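# Stack the black plate onto the white plate

## Task

Place the black plate on top of the white plate so no part of it sticks out past the white plate's rim; it must stay there without the robot supporting it, and the robot must release it and move away afterwards.

## Robot and tools

Robot: a single arm with seven joints (waist, shoulder, upper arm roll, elbow, forearm roll, wrist pitch, wrist roll) ending in a suction cup tool. There is only one arm, so every motion command is a single row, not one row per arm. The controlled point is the cup point: the middle of the suction cup's rim (29 mm across) when nothing touches it. The cup points along the cup point's own +z axis. About 7 cm back from the rim the tool widens to roughly 8 cm sideways (body and wrist camera), so keep that clear of objects.

Frame: all positions and orientations are in the scene frame. Origin sits on the table surface straight beneath the arm base; +z is up; +y is to the left when facing along +x. The base may be slightly tilted. Reported cup point position can be a little off, more so at long reach.

Row format (used by execute_actions and move): 8 numbers [x, y, z, qw, qx, qy, qz, suction]. x, y, z are an absolute target position of the cup point in metres; qw, qx, qy, qz are an absolute target orientation as a quaternion, w first. The eighth number is the suction command in [-1, 1]: 1 means full vacuum (about 55 kPa below ambient), smaller values ask for that fraction, and 0.05 or less means off. Suction persists at its last value. To hold an orientation steady, repeat a fixed quaternion in every row rather than copying the reported one, which may drift. Targets more than 0.6 m from the last reported position along any cup point axis are refused.

execute_actions: argument actions is a list holding zero or one item, plus optional pictures (boolean). Empty list: no command, returns current state with camera images. An action item {"rows": [...], "steps": n} has 1 to 15 rows and n up to 15 (default 15); each row is applied for one control step of 1/30 s, and the final row repeats if rows run out. An action needs at least 4 steps. A wait item {"steps": n} with n up to 300 sends nothing and counts steps from the previous result, including your reply time. The result arrives 4 steps before the action ends; those remaining steps run while you compose your next reply. Each step the commanded pose is clipped to within 70 mm and 16 degrees of the measured pose, so long distances need several actions; check the reported pose and send the remainder. Images come only for an empty list or pictures true.

move: argument target is one row (absolute pose plus suction); speed in m/s, 0.002 to 0.5 (default 0.25), turning capped at twice that in rad/s. It drives a straight path to the pose lasting 0.5 to 10 s (truncated at 10 s). The suction value is applied at the start. It does not avoid obstacles, and the real cup point can lag, deviate and exceed the speed, especially with the arm nearly straight. Faster contact hits harder; aiming further beyond contact presses harder. The result adds a move: line giving the ending (done, off_target, moving, held, fault) and limits (paced = pose clipped; held = steps blocked by a check, after which the arm may jump quickly), plus distance to target. Images are included.

wait: argument seconds, 0 to 10. Sends nothing new; the arm keeps driving toward its last clipped pose.

zoom_image: camera is cam_low (672x504) or cam_wrist (616x616, fisheye); region [x0, y0, x1, y1] in image pixels from the top-left corner, at most 504 by 504.

finished_scene: argument scene is the number of the current scene. Irreversible; the result reports whether the goal was met.

Result lines: the state gives cup point position and quaternion and velocities. suction_measured is the achieved vacuum fraction; near 0 means no seal. On a sealed flat surface it settles up to 0.15 under the command and may sag 0.04 before the pump restarts. part_present turns 1 at 0.50 and back to 0 below 0.45. "pose unreachable" and HELD mark steps where the clearance check (which counts the base mount as arm) altered or blocked your command. "Hand target" shows where the controller is currently heading. Joint torques include offsets and noise and are not contact readings. MOTOR HOT appears from 65 °C; at 80 °C an OVER-TEMPERATURE FAULT brakes the arm until it cools, so avoid long holding of loads.

Suggested order: look with the cameras, locate both plates, bring the cup above a flat smooth spot on the black plate (away from its edges and holes), lower gently with suction on until it seals, lift, carry over the white plate's centre, lower until the black plate rests on it, switch suction off, then rise at least 15 mm and move clear before ending the scene. A held object sits up to about 10 mm nearer the tool because the cup compresses; vacuum alone can lift a resting object.

Avoid: hard or fast contact; pressing far past contact (a joint torque reaching its load limit, e.g. 18.2 N m at the wrist, triggers a fault that backs off, pauses 10 s and drops the rest of the call); sealing the cup on the table (turn suction off to free it); dropping or sliding the plate; pushing anything off the table. Objects may occasionally get nudged by outside forces, so confirm the final placement.

Each tool is called after "Request:" as name(argument=value, ...), one argument or row to a line, values as JSON.

## Session

Request:
execute_actions(
  actions=[],
)

Scene clock: 0.00 s of 4900.00 s.
end_effector_position=(+0.4006, -0.0213, +0.3030) suction_measured=0.00 part_present=0 end_effector_quat_wxyz=(-0.000, +0.027, +1.000, +0.001) end_effector_velocity=(+0.000, +0.000, +0.000) end_effector_angular_velocity=(+0.001, -0.003, -0.001)
Joint positions: [-0.003 -0.249 -0.001  0.919  0.001  1.167  2.358]
Joint velocities: [ 0.001 -0.001 -0.    -0.     0.001 -0.002  0.001]
Joint torques (N m, as the arm reports them, + toward a larger angle): no reading
Motor temperatures (°C, as the motors report them): [29 32 35 37 31 30 31]
Hand target: +0.401, -0.021, +0.303; -0.000, +0.027, +1.000, +0.001

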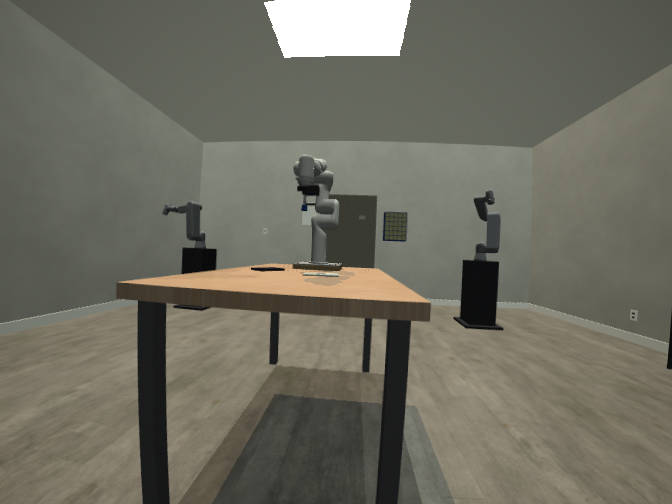

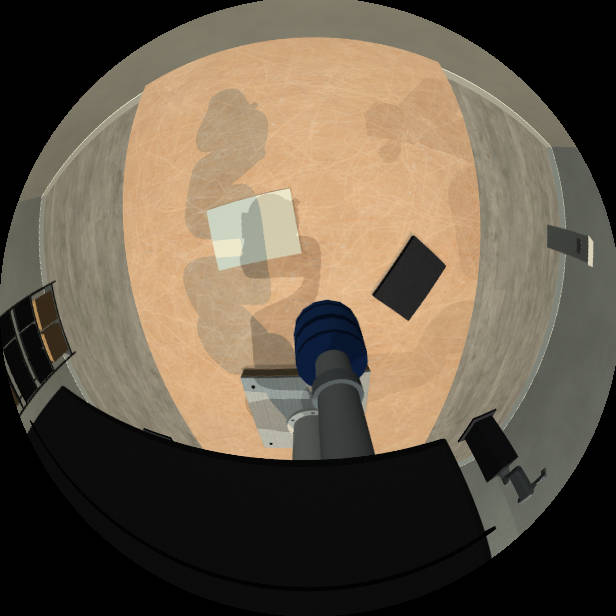

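Request:
move(
  target=[0.33,-0.2,0.15,0,0,1,0,0],
)

Scene clock: 1.87 s of 4900.00 s.
end_effector_position=(+0.3293, -0.1998, +0.1504) suction_measured=0.00 part_present=0 end_effector_quat_wxyz=(+0.000, +0.000, +1.000, -0.001) end_effector_velocity=(+0.000, -0.002, -0.002) end_effector_angular_velocity=(+0.003, -0.001, +0.000)
Joint positions: [-0.203 -0.08  -0.294  0.614 -0.039  0.686  1.841]
Joint velocities: [-0.002  0.009 -0.002  0.002  0.008 -0.006 -0.01 ]
Joint torques (N m, as the arm reports them, + toward a larger angle): [  0.62 -10.13   0.31  13.81  -1.04  -1.47   0.31]
Motor temperatures (°C, as the motors report them): [29 32 35 37 31 30 31]
Hand target: +0.329, -0.200, +0.150; +0.000, +0.000, +1.000, -0.001
Off the commanded pose: 0.001 m, 0 deg.
Kept back: nothing.
move: done

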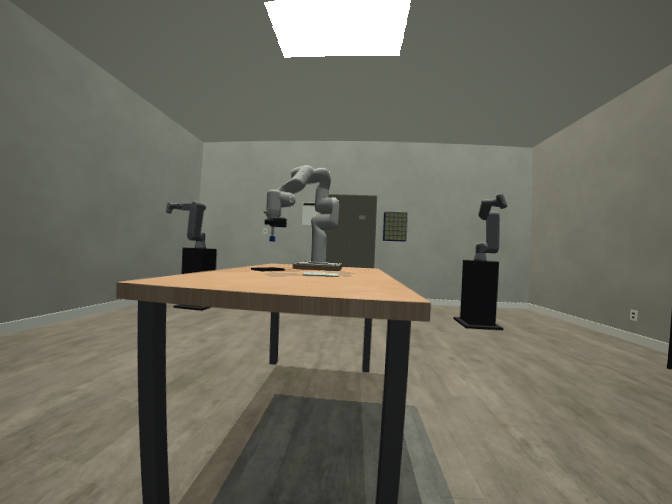

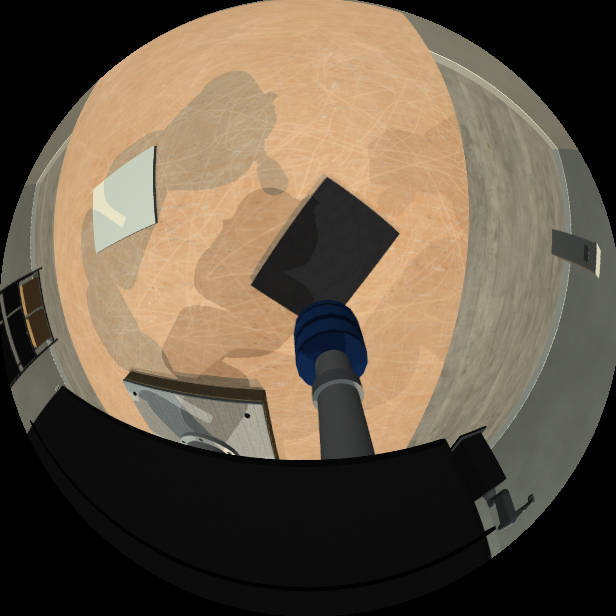

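Request:
move(
  target=[0.335,-0.205,0.05,0,0,1,0,0],
)

Scene clock: 3.20 s of 4900.00 s.
end_effector_position=(+0.3348, -0.2053, +0.0505) suction_measured=0.00 part_present=0 end_effector_quat_wxyz=(-0.000, +0.000, +1.000, -0.001) end_effector_velocity=(+0.001, -0.001, -0.002) end_effector_angular_velocity=(+0.003, -0.002, +0.001)
Joint positions: [-0.22   0.245 -0.255  0.609  0.165  0.373  1.687]
Joint velocities: [-0.007  0.009  0.008  0.004  0.014 -0.006 -0.013]
Joint torques (N m, as the arm reports them, + toward a larger angle): [  0.2  -13.15  -1.7   10.44  -1.13  -1.63   0.41]
Motor temperatures (°C, as the motors report them): [29 32 35 37 31 30 31]
Hand target: +0.335, -0.205, +0.050; -0.000, +0.000, +1.000, -0.001
Off the commanded pose: 0.001 m, 0 deg.
Kept back: nothing.
move: done

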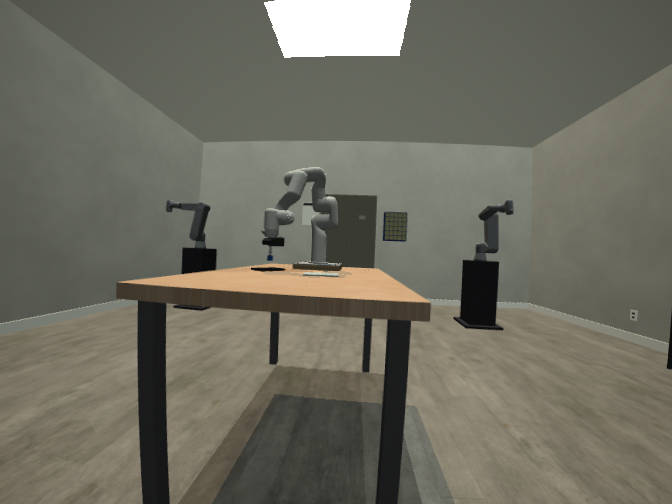

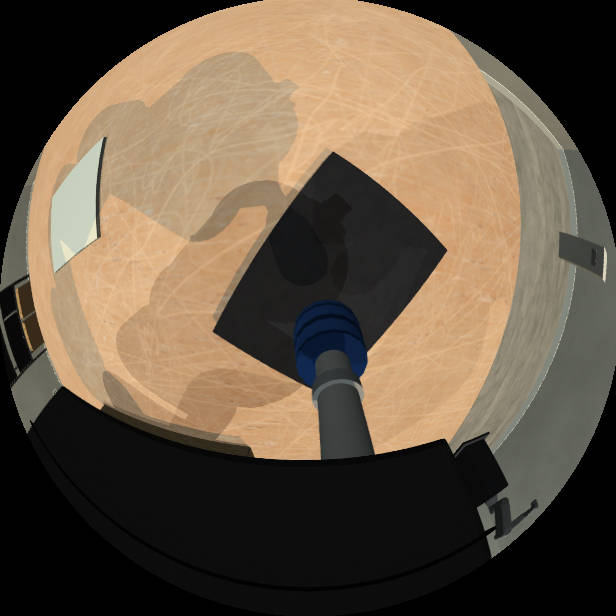

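Request:
move(
  target=[0.333,-0.207,0.008,0,0,1,0,1],
  speed=0.04,
)

Scene clock: 4.87 s of 4900.00 s.
end_effector_position=(+0.3328, -0.2070, +0.0082) suction_measured=0.41 part_present=0 end_effector_quat_wxyz=(-0.000, +0.000, +1.000, -0.000) end_effector_velocity=(+0.001, -0.001, -0.002) end_effector_angular_velocity=(-0.002, -0.004, +0.000)
Joint positions: [-0.281  0.388 -0.179  0.63   0.269  0.254  1.6  ]
Joint velocities: [-0.006  0.008  0.006  0.004  0.005 -0.008 -0.006]
Joint torques (N m, as the arm reports them, + toward a larger angle): [  0.51 -15.65  -1.83   9.83  -1.19  -1.75   0.26]
Motor temperatures (°C, as the motors report them): [29 32 35 38 31 30 31]
Hand target: +0.333, -0.207, +0.008; -0.000, +0.000, +1.000, -0.000
Off the commanded pose: 0.000 m, 0 deg.
Kept back: nothing.
move: done

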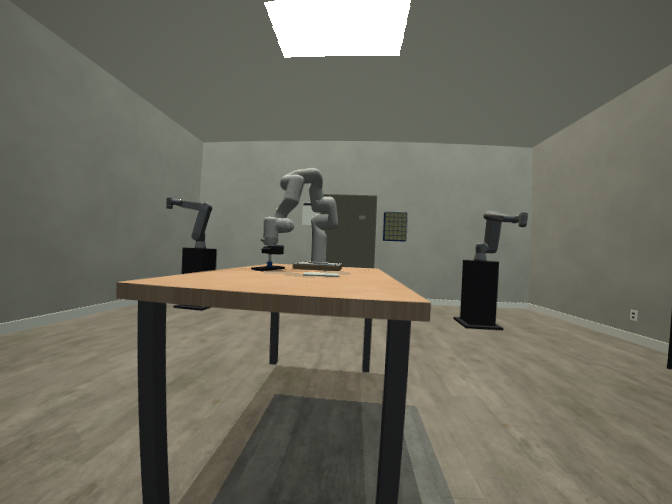

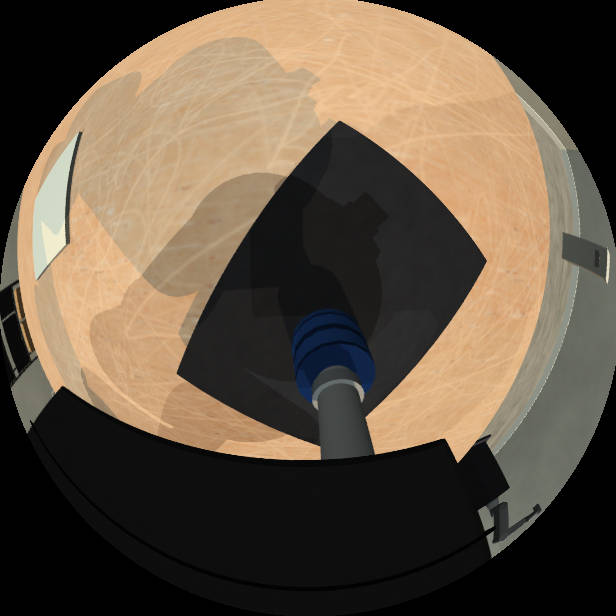

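Request:
move(
  target=[0.333,-0.207,0.07,0,0,1,0,1],
  speed=0.06,
)

Request:
move(
  target=[0.425,0.10,0.05,0,0.35,0.937,0,1],
  speed=0.2,
)

Scene clock: 6.57 s of 4900.00 s.
end_effector_position=(+0.3331, -0.2068, +0.0696) suction_measured=1.00 part_present=1 end_effector_quat_wxyz=(+0.000, -0.000, +1.000, +0.000) end_effector_velocity=(-0.000, -0.001, +0.002) end_effector_angular_velocity=(-0.001, +0.000, -0.003)
Joint positions: [-0.214  0.18  -0.277  0.604  0.119  0.431  1.713]
Joint velocities: [ 0.001 -0.006 -0.004  0.001 -0.007  0.006  0.006]
Joint torques (N m, as the arm reports them, + toward a larger angle): [  0.62 -13.42  -1.54  11.41  -1.28  -1.65   0.45]
Motor temperatures (°C, as the motors report them): [29 32 35 38 31 30 31]
Hand target: +0.333, -0.207, +0.070; +0.000, -0.000, +1.000, +0.000
Off the commanded pose: 0.000 m, 0 deg.
Kept back: nothing.
move: done

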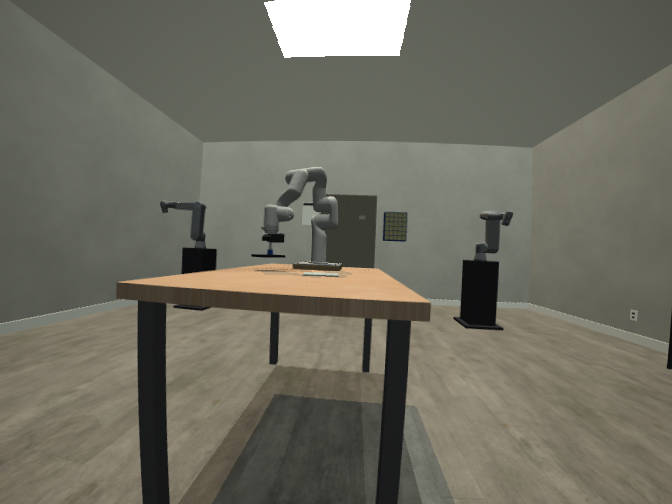

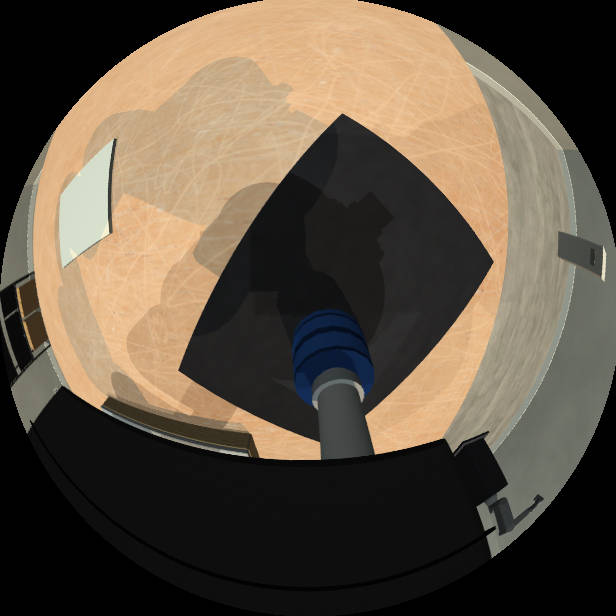

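Scene clock: 8.97 s of 4900.00 s.
end_effector_position=(+0.4262, +0.0994, +0.0500) suction_measured=1.00 part_present=1 end_effector_quat_wxyz=(-0.000, +0.350, +0.937, +0.001) end_effector_velocity=(+0.001, +0.003, +0.000) end_effector_angular_velocity=(-0.008, +0.002, -0.002)
Joint positions: [ 0.399  0.34  -0.111  0.772  0.089  0.433  3.235]
Joint velocities: [ 0.014  0.005 -0.006  0.009 -0.013  0.008  0.022]
Joint torques (N m, as the arm reports them, + toward a larger angle): [  1.04 -16.82  -1.31  11.92  -0.98  -1.91   0.53]
Motor temperatures (°C, as the motors report them): [29 32 35 38 31 30 31]
Hand target: +0.426, +0.100, +0.050; -0.000, +0.350, +0.937, +0.001
Off the commanded pose: 0.001 m, 0 deg.
Kept back: nothing.
move: done

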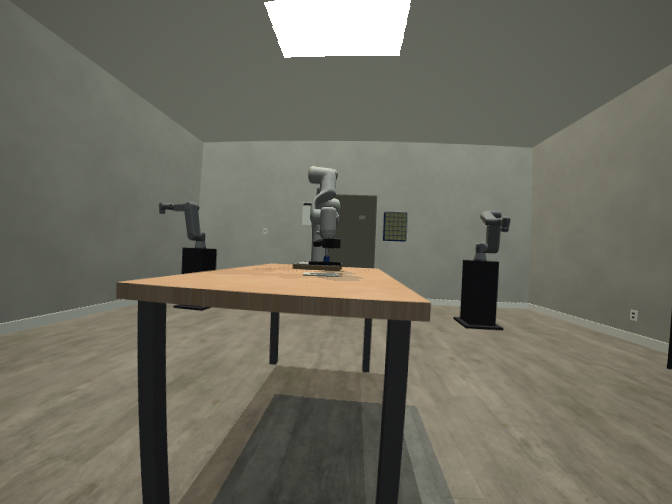

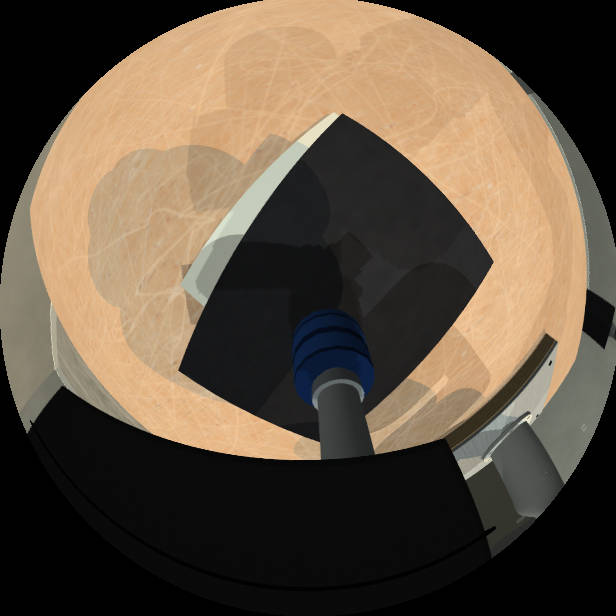

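Request:
move(
  target=[0.443,0.086,0.026,0,0.385,0.923,0,1],
  speed=0.06,
)

Scene clock: 10.27 s of 4900.00 s.
end_effector_position=(+0.4429, +0.0860, +0.0262) suction_measured=1.00 part_present=1 end_effector_quat_wxyz=(+0.000, +0.385, +0.923, -0.000) end_effector_velocity=(+0.001, -0.001, -0.001) end_effector_angular_velocity=(-0.000, -0.000, -0.005)
Joint positions: [ 0.372  0.439 -0.117  0.832  0.123  0.396  3.249]
Joint velocities: [-0.002  0.006 -0.     0.005  0.002 -0.001  0.001]
Joint torques (N m, as the arm reports them, + toward a larger angle): [  0.86 -17.69  -1.79  11.44  -1.05  -1.89   0.32]
Motor temperatures (°C, as the motors report them): [29 32 35 38 31 30 31]
Hand target: +0.443, +0.086, +0.026; +0.000, +0.385, +0.923, -0.000
Off the commanded pose: 0.000 m, 0 deg.
Kept back: nothing.
move: done

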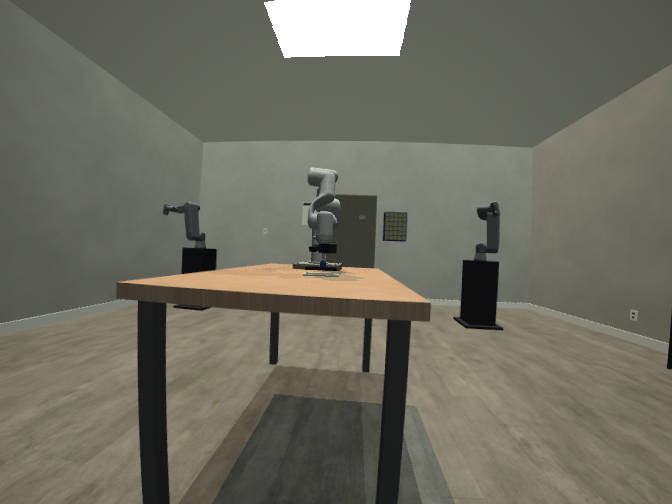

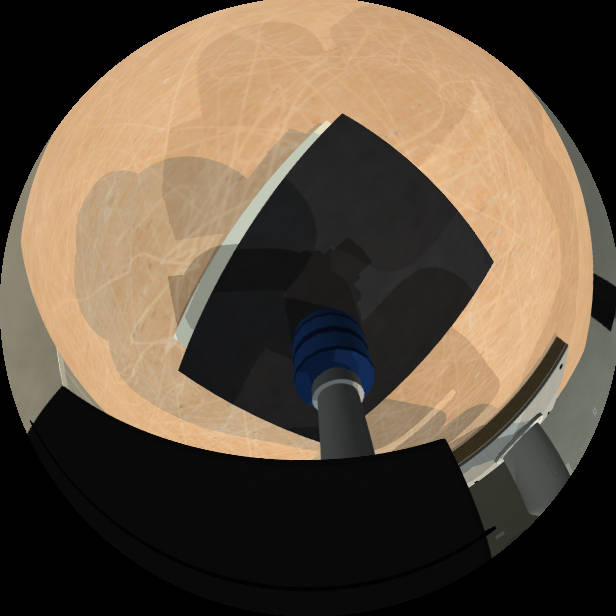

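Request:
move(
  target=[0.450,0.086,0.013,0,0.395,0.919,0,1],
  speed=0.02,
)

Scene clock: 11.53 s of 4900.00 s.
end_effector_position=(+0.4499, +0.0859, +0.0132) suction_measured=1.00 part_present=1 end_effector_quat_wxyz=(+0.000, +0.395, +0.919, -0.000) end_effector_velocity=(+0.002, +0.001, -0.001) end_effector_angular_velocity=(+0.001, -0.001, -0.002)
Joint positions: [ 0.365  0.491 -0.112  0.865  0.138  0.378  3.257]
Joint velocities: [-0.001  0.006  0.002  0.006  0.002 -0.002  0.002]
Joint torques (N m, as the arm reports them, + toward a larger angle): [  0.28 -18.74  -2.09  11.26  -1.    -1.83   0.27]
Motor temperatures (°C, as the motors report them): [29 32 35 38 31 30 31]
Hand target: +0.450, +0.086, +0.013; +0.000, +0.395, +0.919, -0.000
Off the commanded pose: 0.000 m, 0 deg.
Kept back: nothing.
move: done

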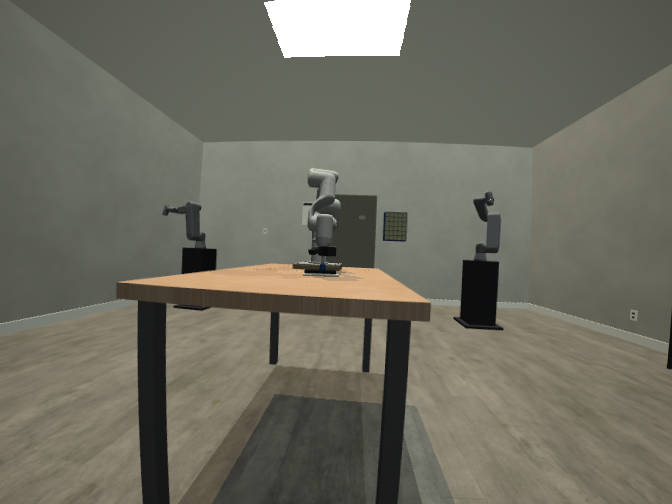

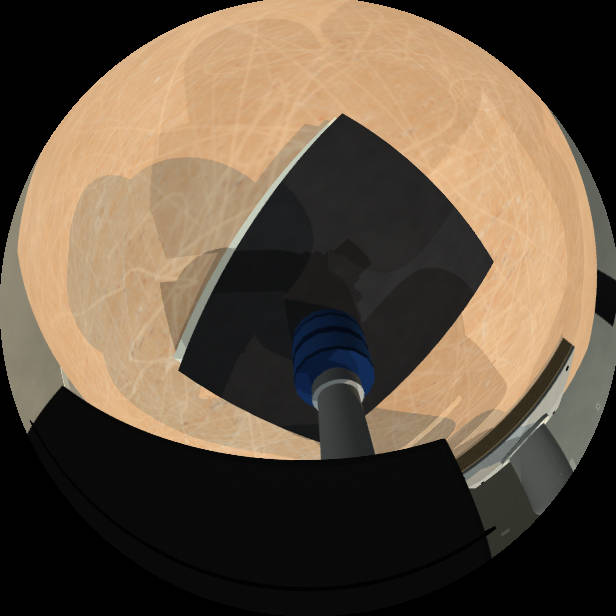

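Request:
move(
  target=[0.450,0.086,0.009,0,0.402,0.916,0,1],
  speed=0.01,
)

Request:
move(
  target=[0.450,0.086,0.011,0,0.402,0.916,0,0],
  speed=0.01,
)

Request:
move(
  target=[0.42,0.12,0.15,0,0.402,0.916,0,0],
  speed=0.15,
)

Scene clock: 12.77 s of 4900.00 s.
end_effector_position=(+0.4500, +0.0860, +0.0091) suction_measured=1.00 part_present=1 end_effector_quat_wxyz=(-0.000, +0.402, +0.916, -0.000) end_effector_velocity=(+0.001, -0.001, -0.001) end_effector_angular_velocity=(-0.001, -0.002, -0.006)
Joint positions: [ 0.366  0.503 -0.112  0.868  0.144  0.369  3.267]
Joint velocities: [ 0.     0.003 -0.002  0.002  0.001 -0.003  0.003]
Joint torques (N m, as the arm reports them, + toward a larger angle): [  0.47 -18.63  -2.    11.28  -1.14  -1.86   0.34]
Motor temperatures (°C, as the motors report them): [29 32 35 38 31 30 31]
Hand target: +0.450, +0.086, +0.009; +0.000, +0.402, +0.916, -0.000
Off the commanded pose: 0.000 m, 0 deg.
Kept back: nothing.
move: done

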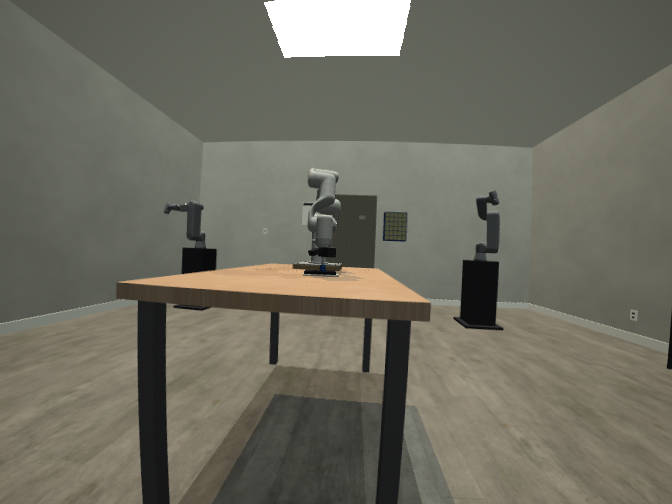

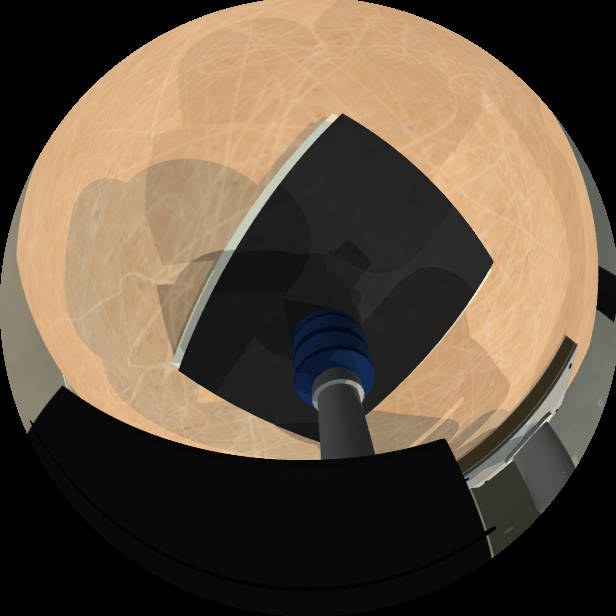

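Scene clock: 13.47 s of 4900.00 s.
end_effector_position=(+0.4502, +0.0860, +0.0110) suction_measured=0.00 part_present=0 end_effector_quat_wxyz=(+0.000, +0.402, +0.916, +0.000) end_effector_velocity=(-0.001, +0.000, +0.000) end_effector_angular_velocity=(-0.001, +0.003, +0.001)
Joint positions: [ 0.367  0.498 -0.113  0.868  0.143  0.373  3.268]
Joint velocities: [ 0.001 -0.002 -0.    -0.002 -0.002  0.003  0.001]
Joint torques (N m, as the arm reports them, + toward a larger angle): [  0.61 -16.5   -1.67   9.04  -1.06  -1.28   0.34]
Motor temperatures (°C, as the motors report them): [29 32 35 38 31 30 31]
Hand target: +0.450, +0.086, +0.011; -0.000, +0.402, +0.916, +0.000
Off the commanded pose: 0.000 m, 0 deg.
Kept back: nothing.
move: done

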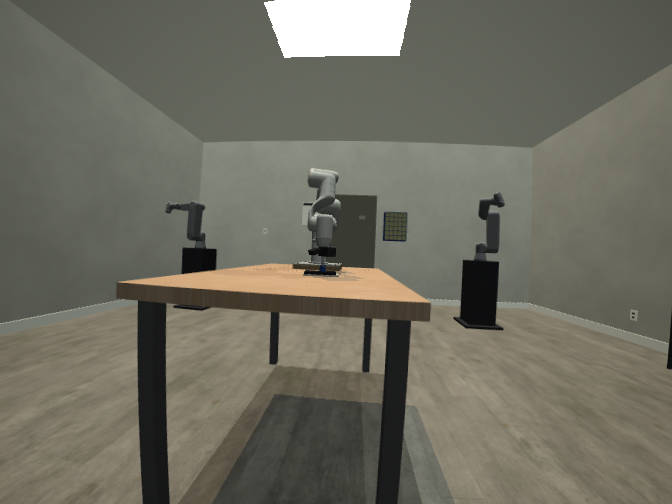

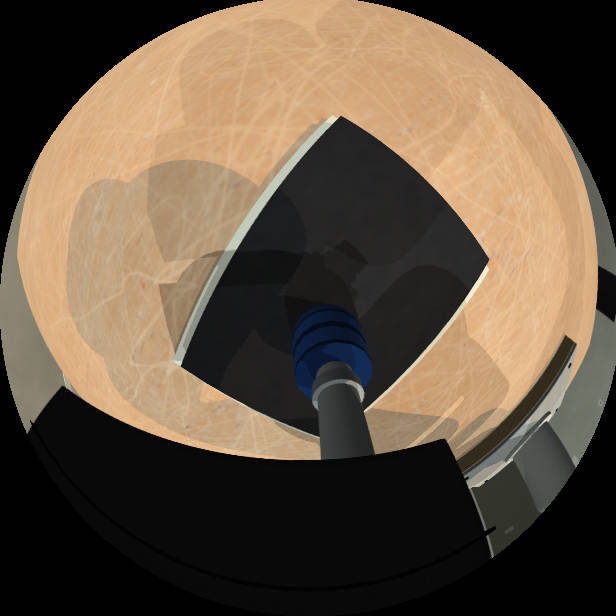

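Scene clock: 15.00 s of 4900.00 s.
end_effector_position=(+0.4201, +0.1203, +0.1494) suction_measured=0.00 part_present=0 end_effector_quat_wxyz=(-0.001, +0.402, +0.916, +0.000) end_effector_velocity=(-0.000, +0.001, +0.004) end_effector_angular_velocity=(+0.001, -0.002, -0.000)
Joint positions: [ 0.466  0.085 -0.138  0.801  0.016  0.716  3.451]
Joint velocities: [ 0.001 -0.009  0.001  0.001 -0.001  0.007  0.003]
Joint torques (N m, as the arm reports them, + toward a larger angle): [  0.44 -13.46  -0.77  14.08  -1.17  -1.76   0.41]
Motor temperatures (°C, as the motors report them): [29 32 35 38 31 30 31]
Hand target: +0.420, +0.120, +0.150; -0.000, +0.402, +0.916, +0.000
Off the commanded pose: 0.001 m, 0 deg.
Kept back: nothing.
move: done

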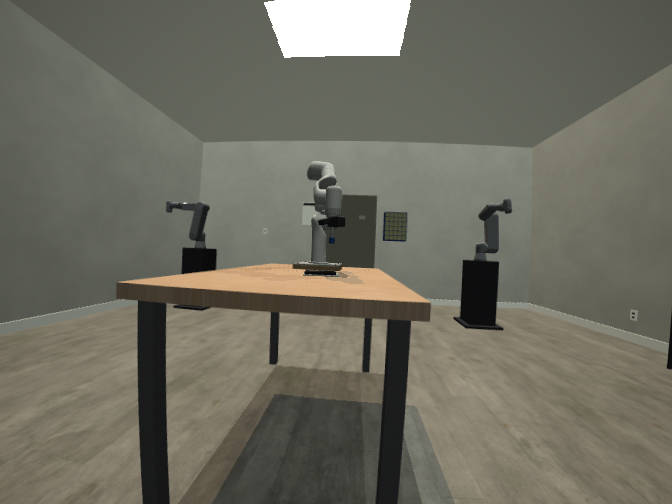

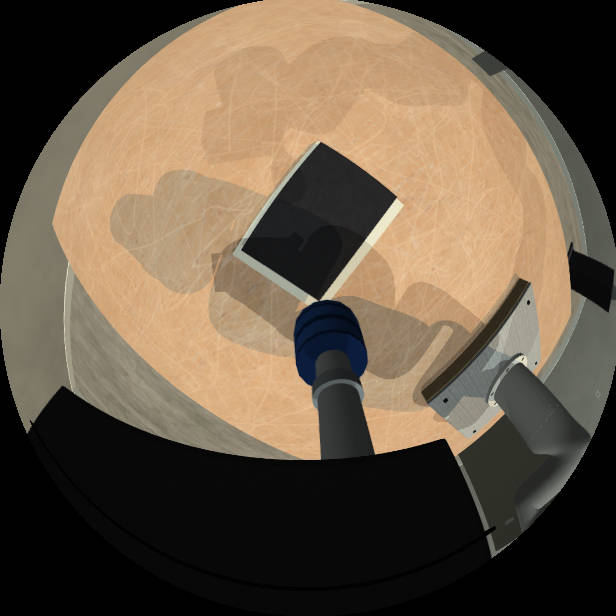

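Request:
finished_scene(
  scene=1,
)

The scene is finished: the task was done.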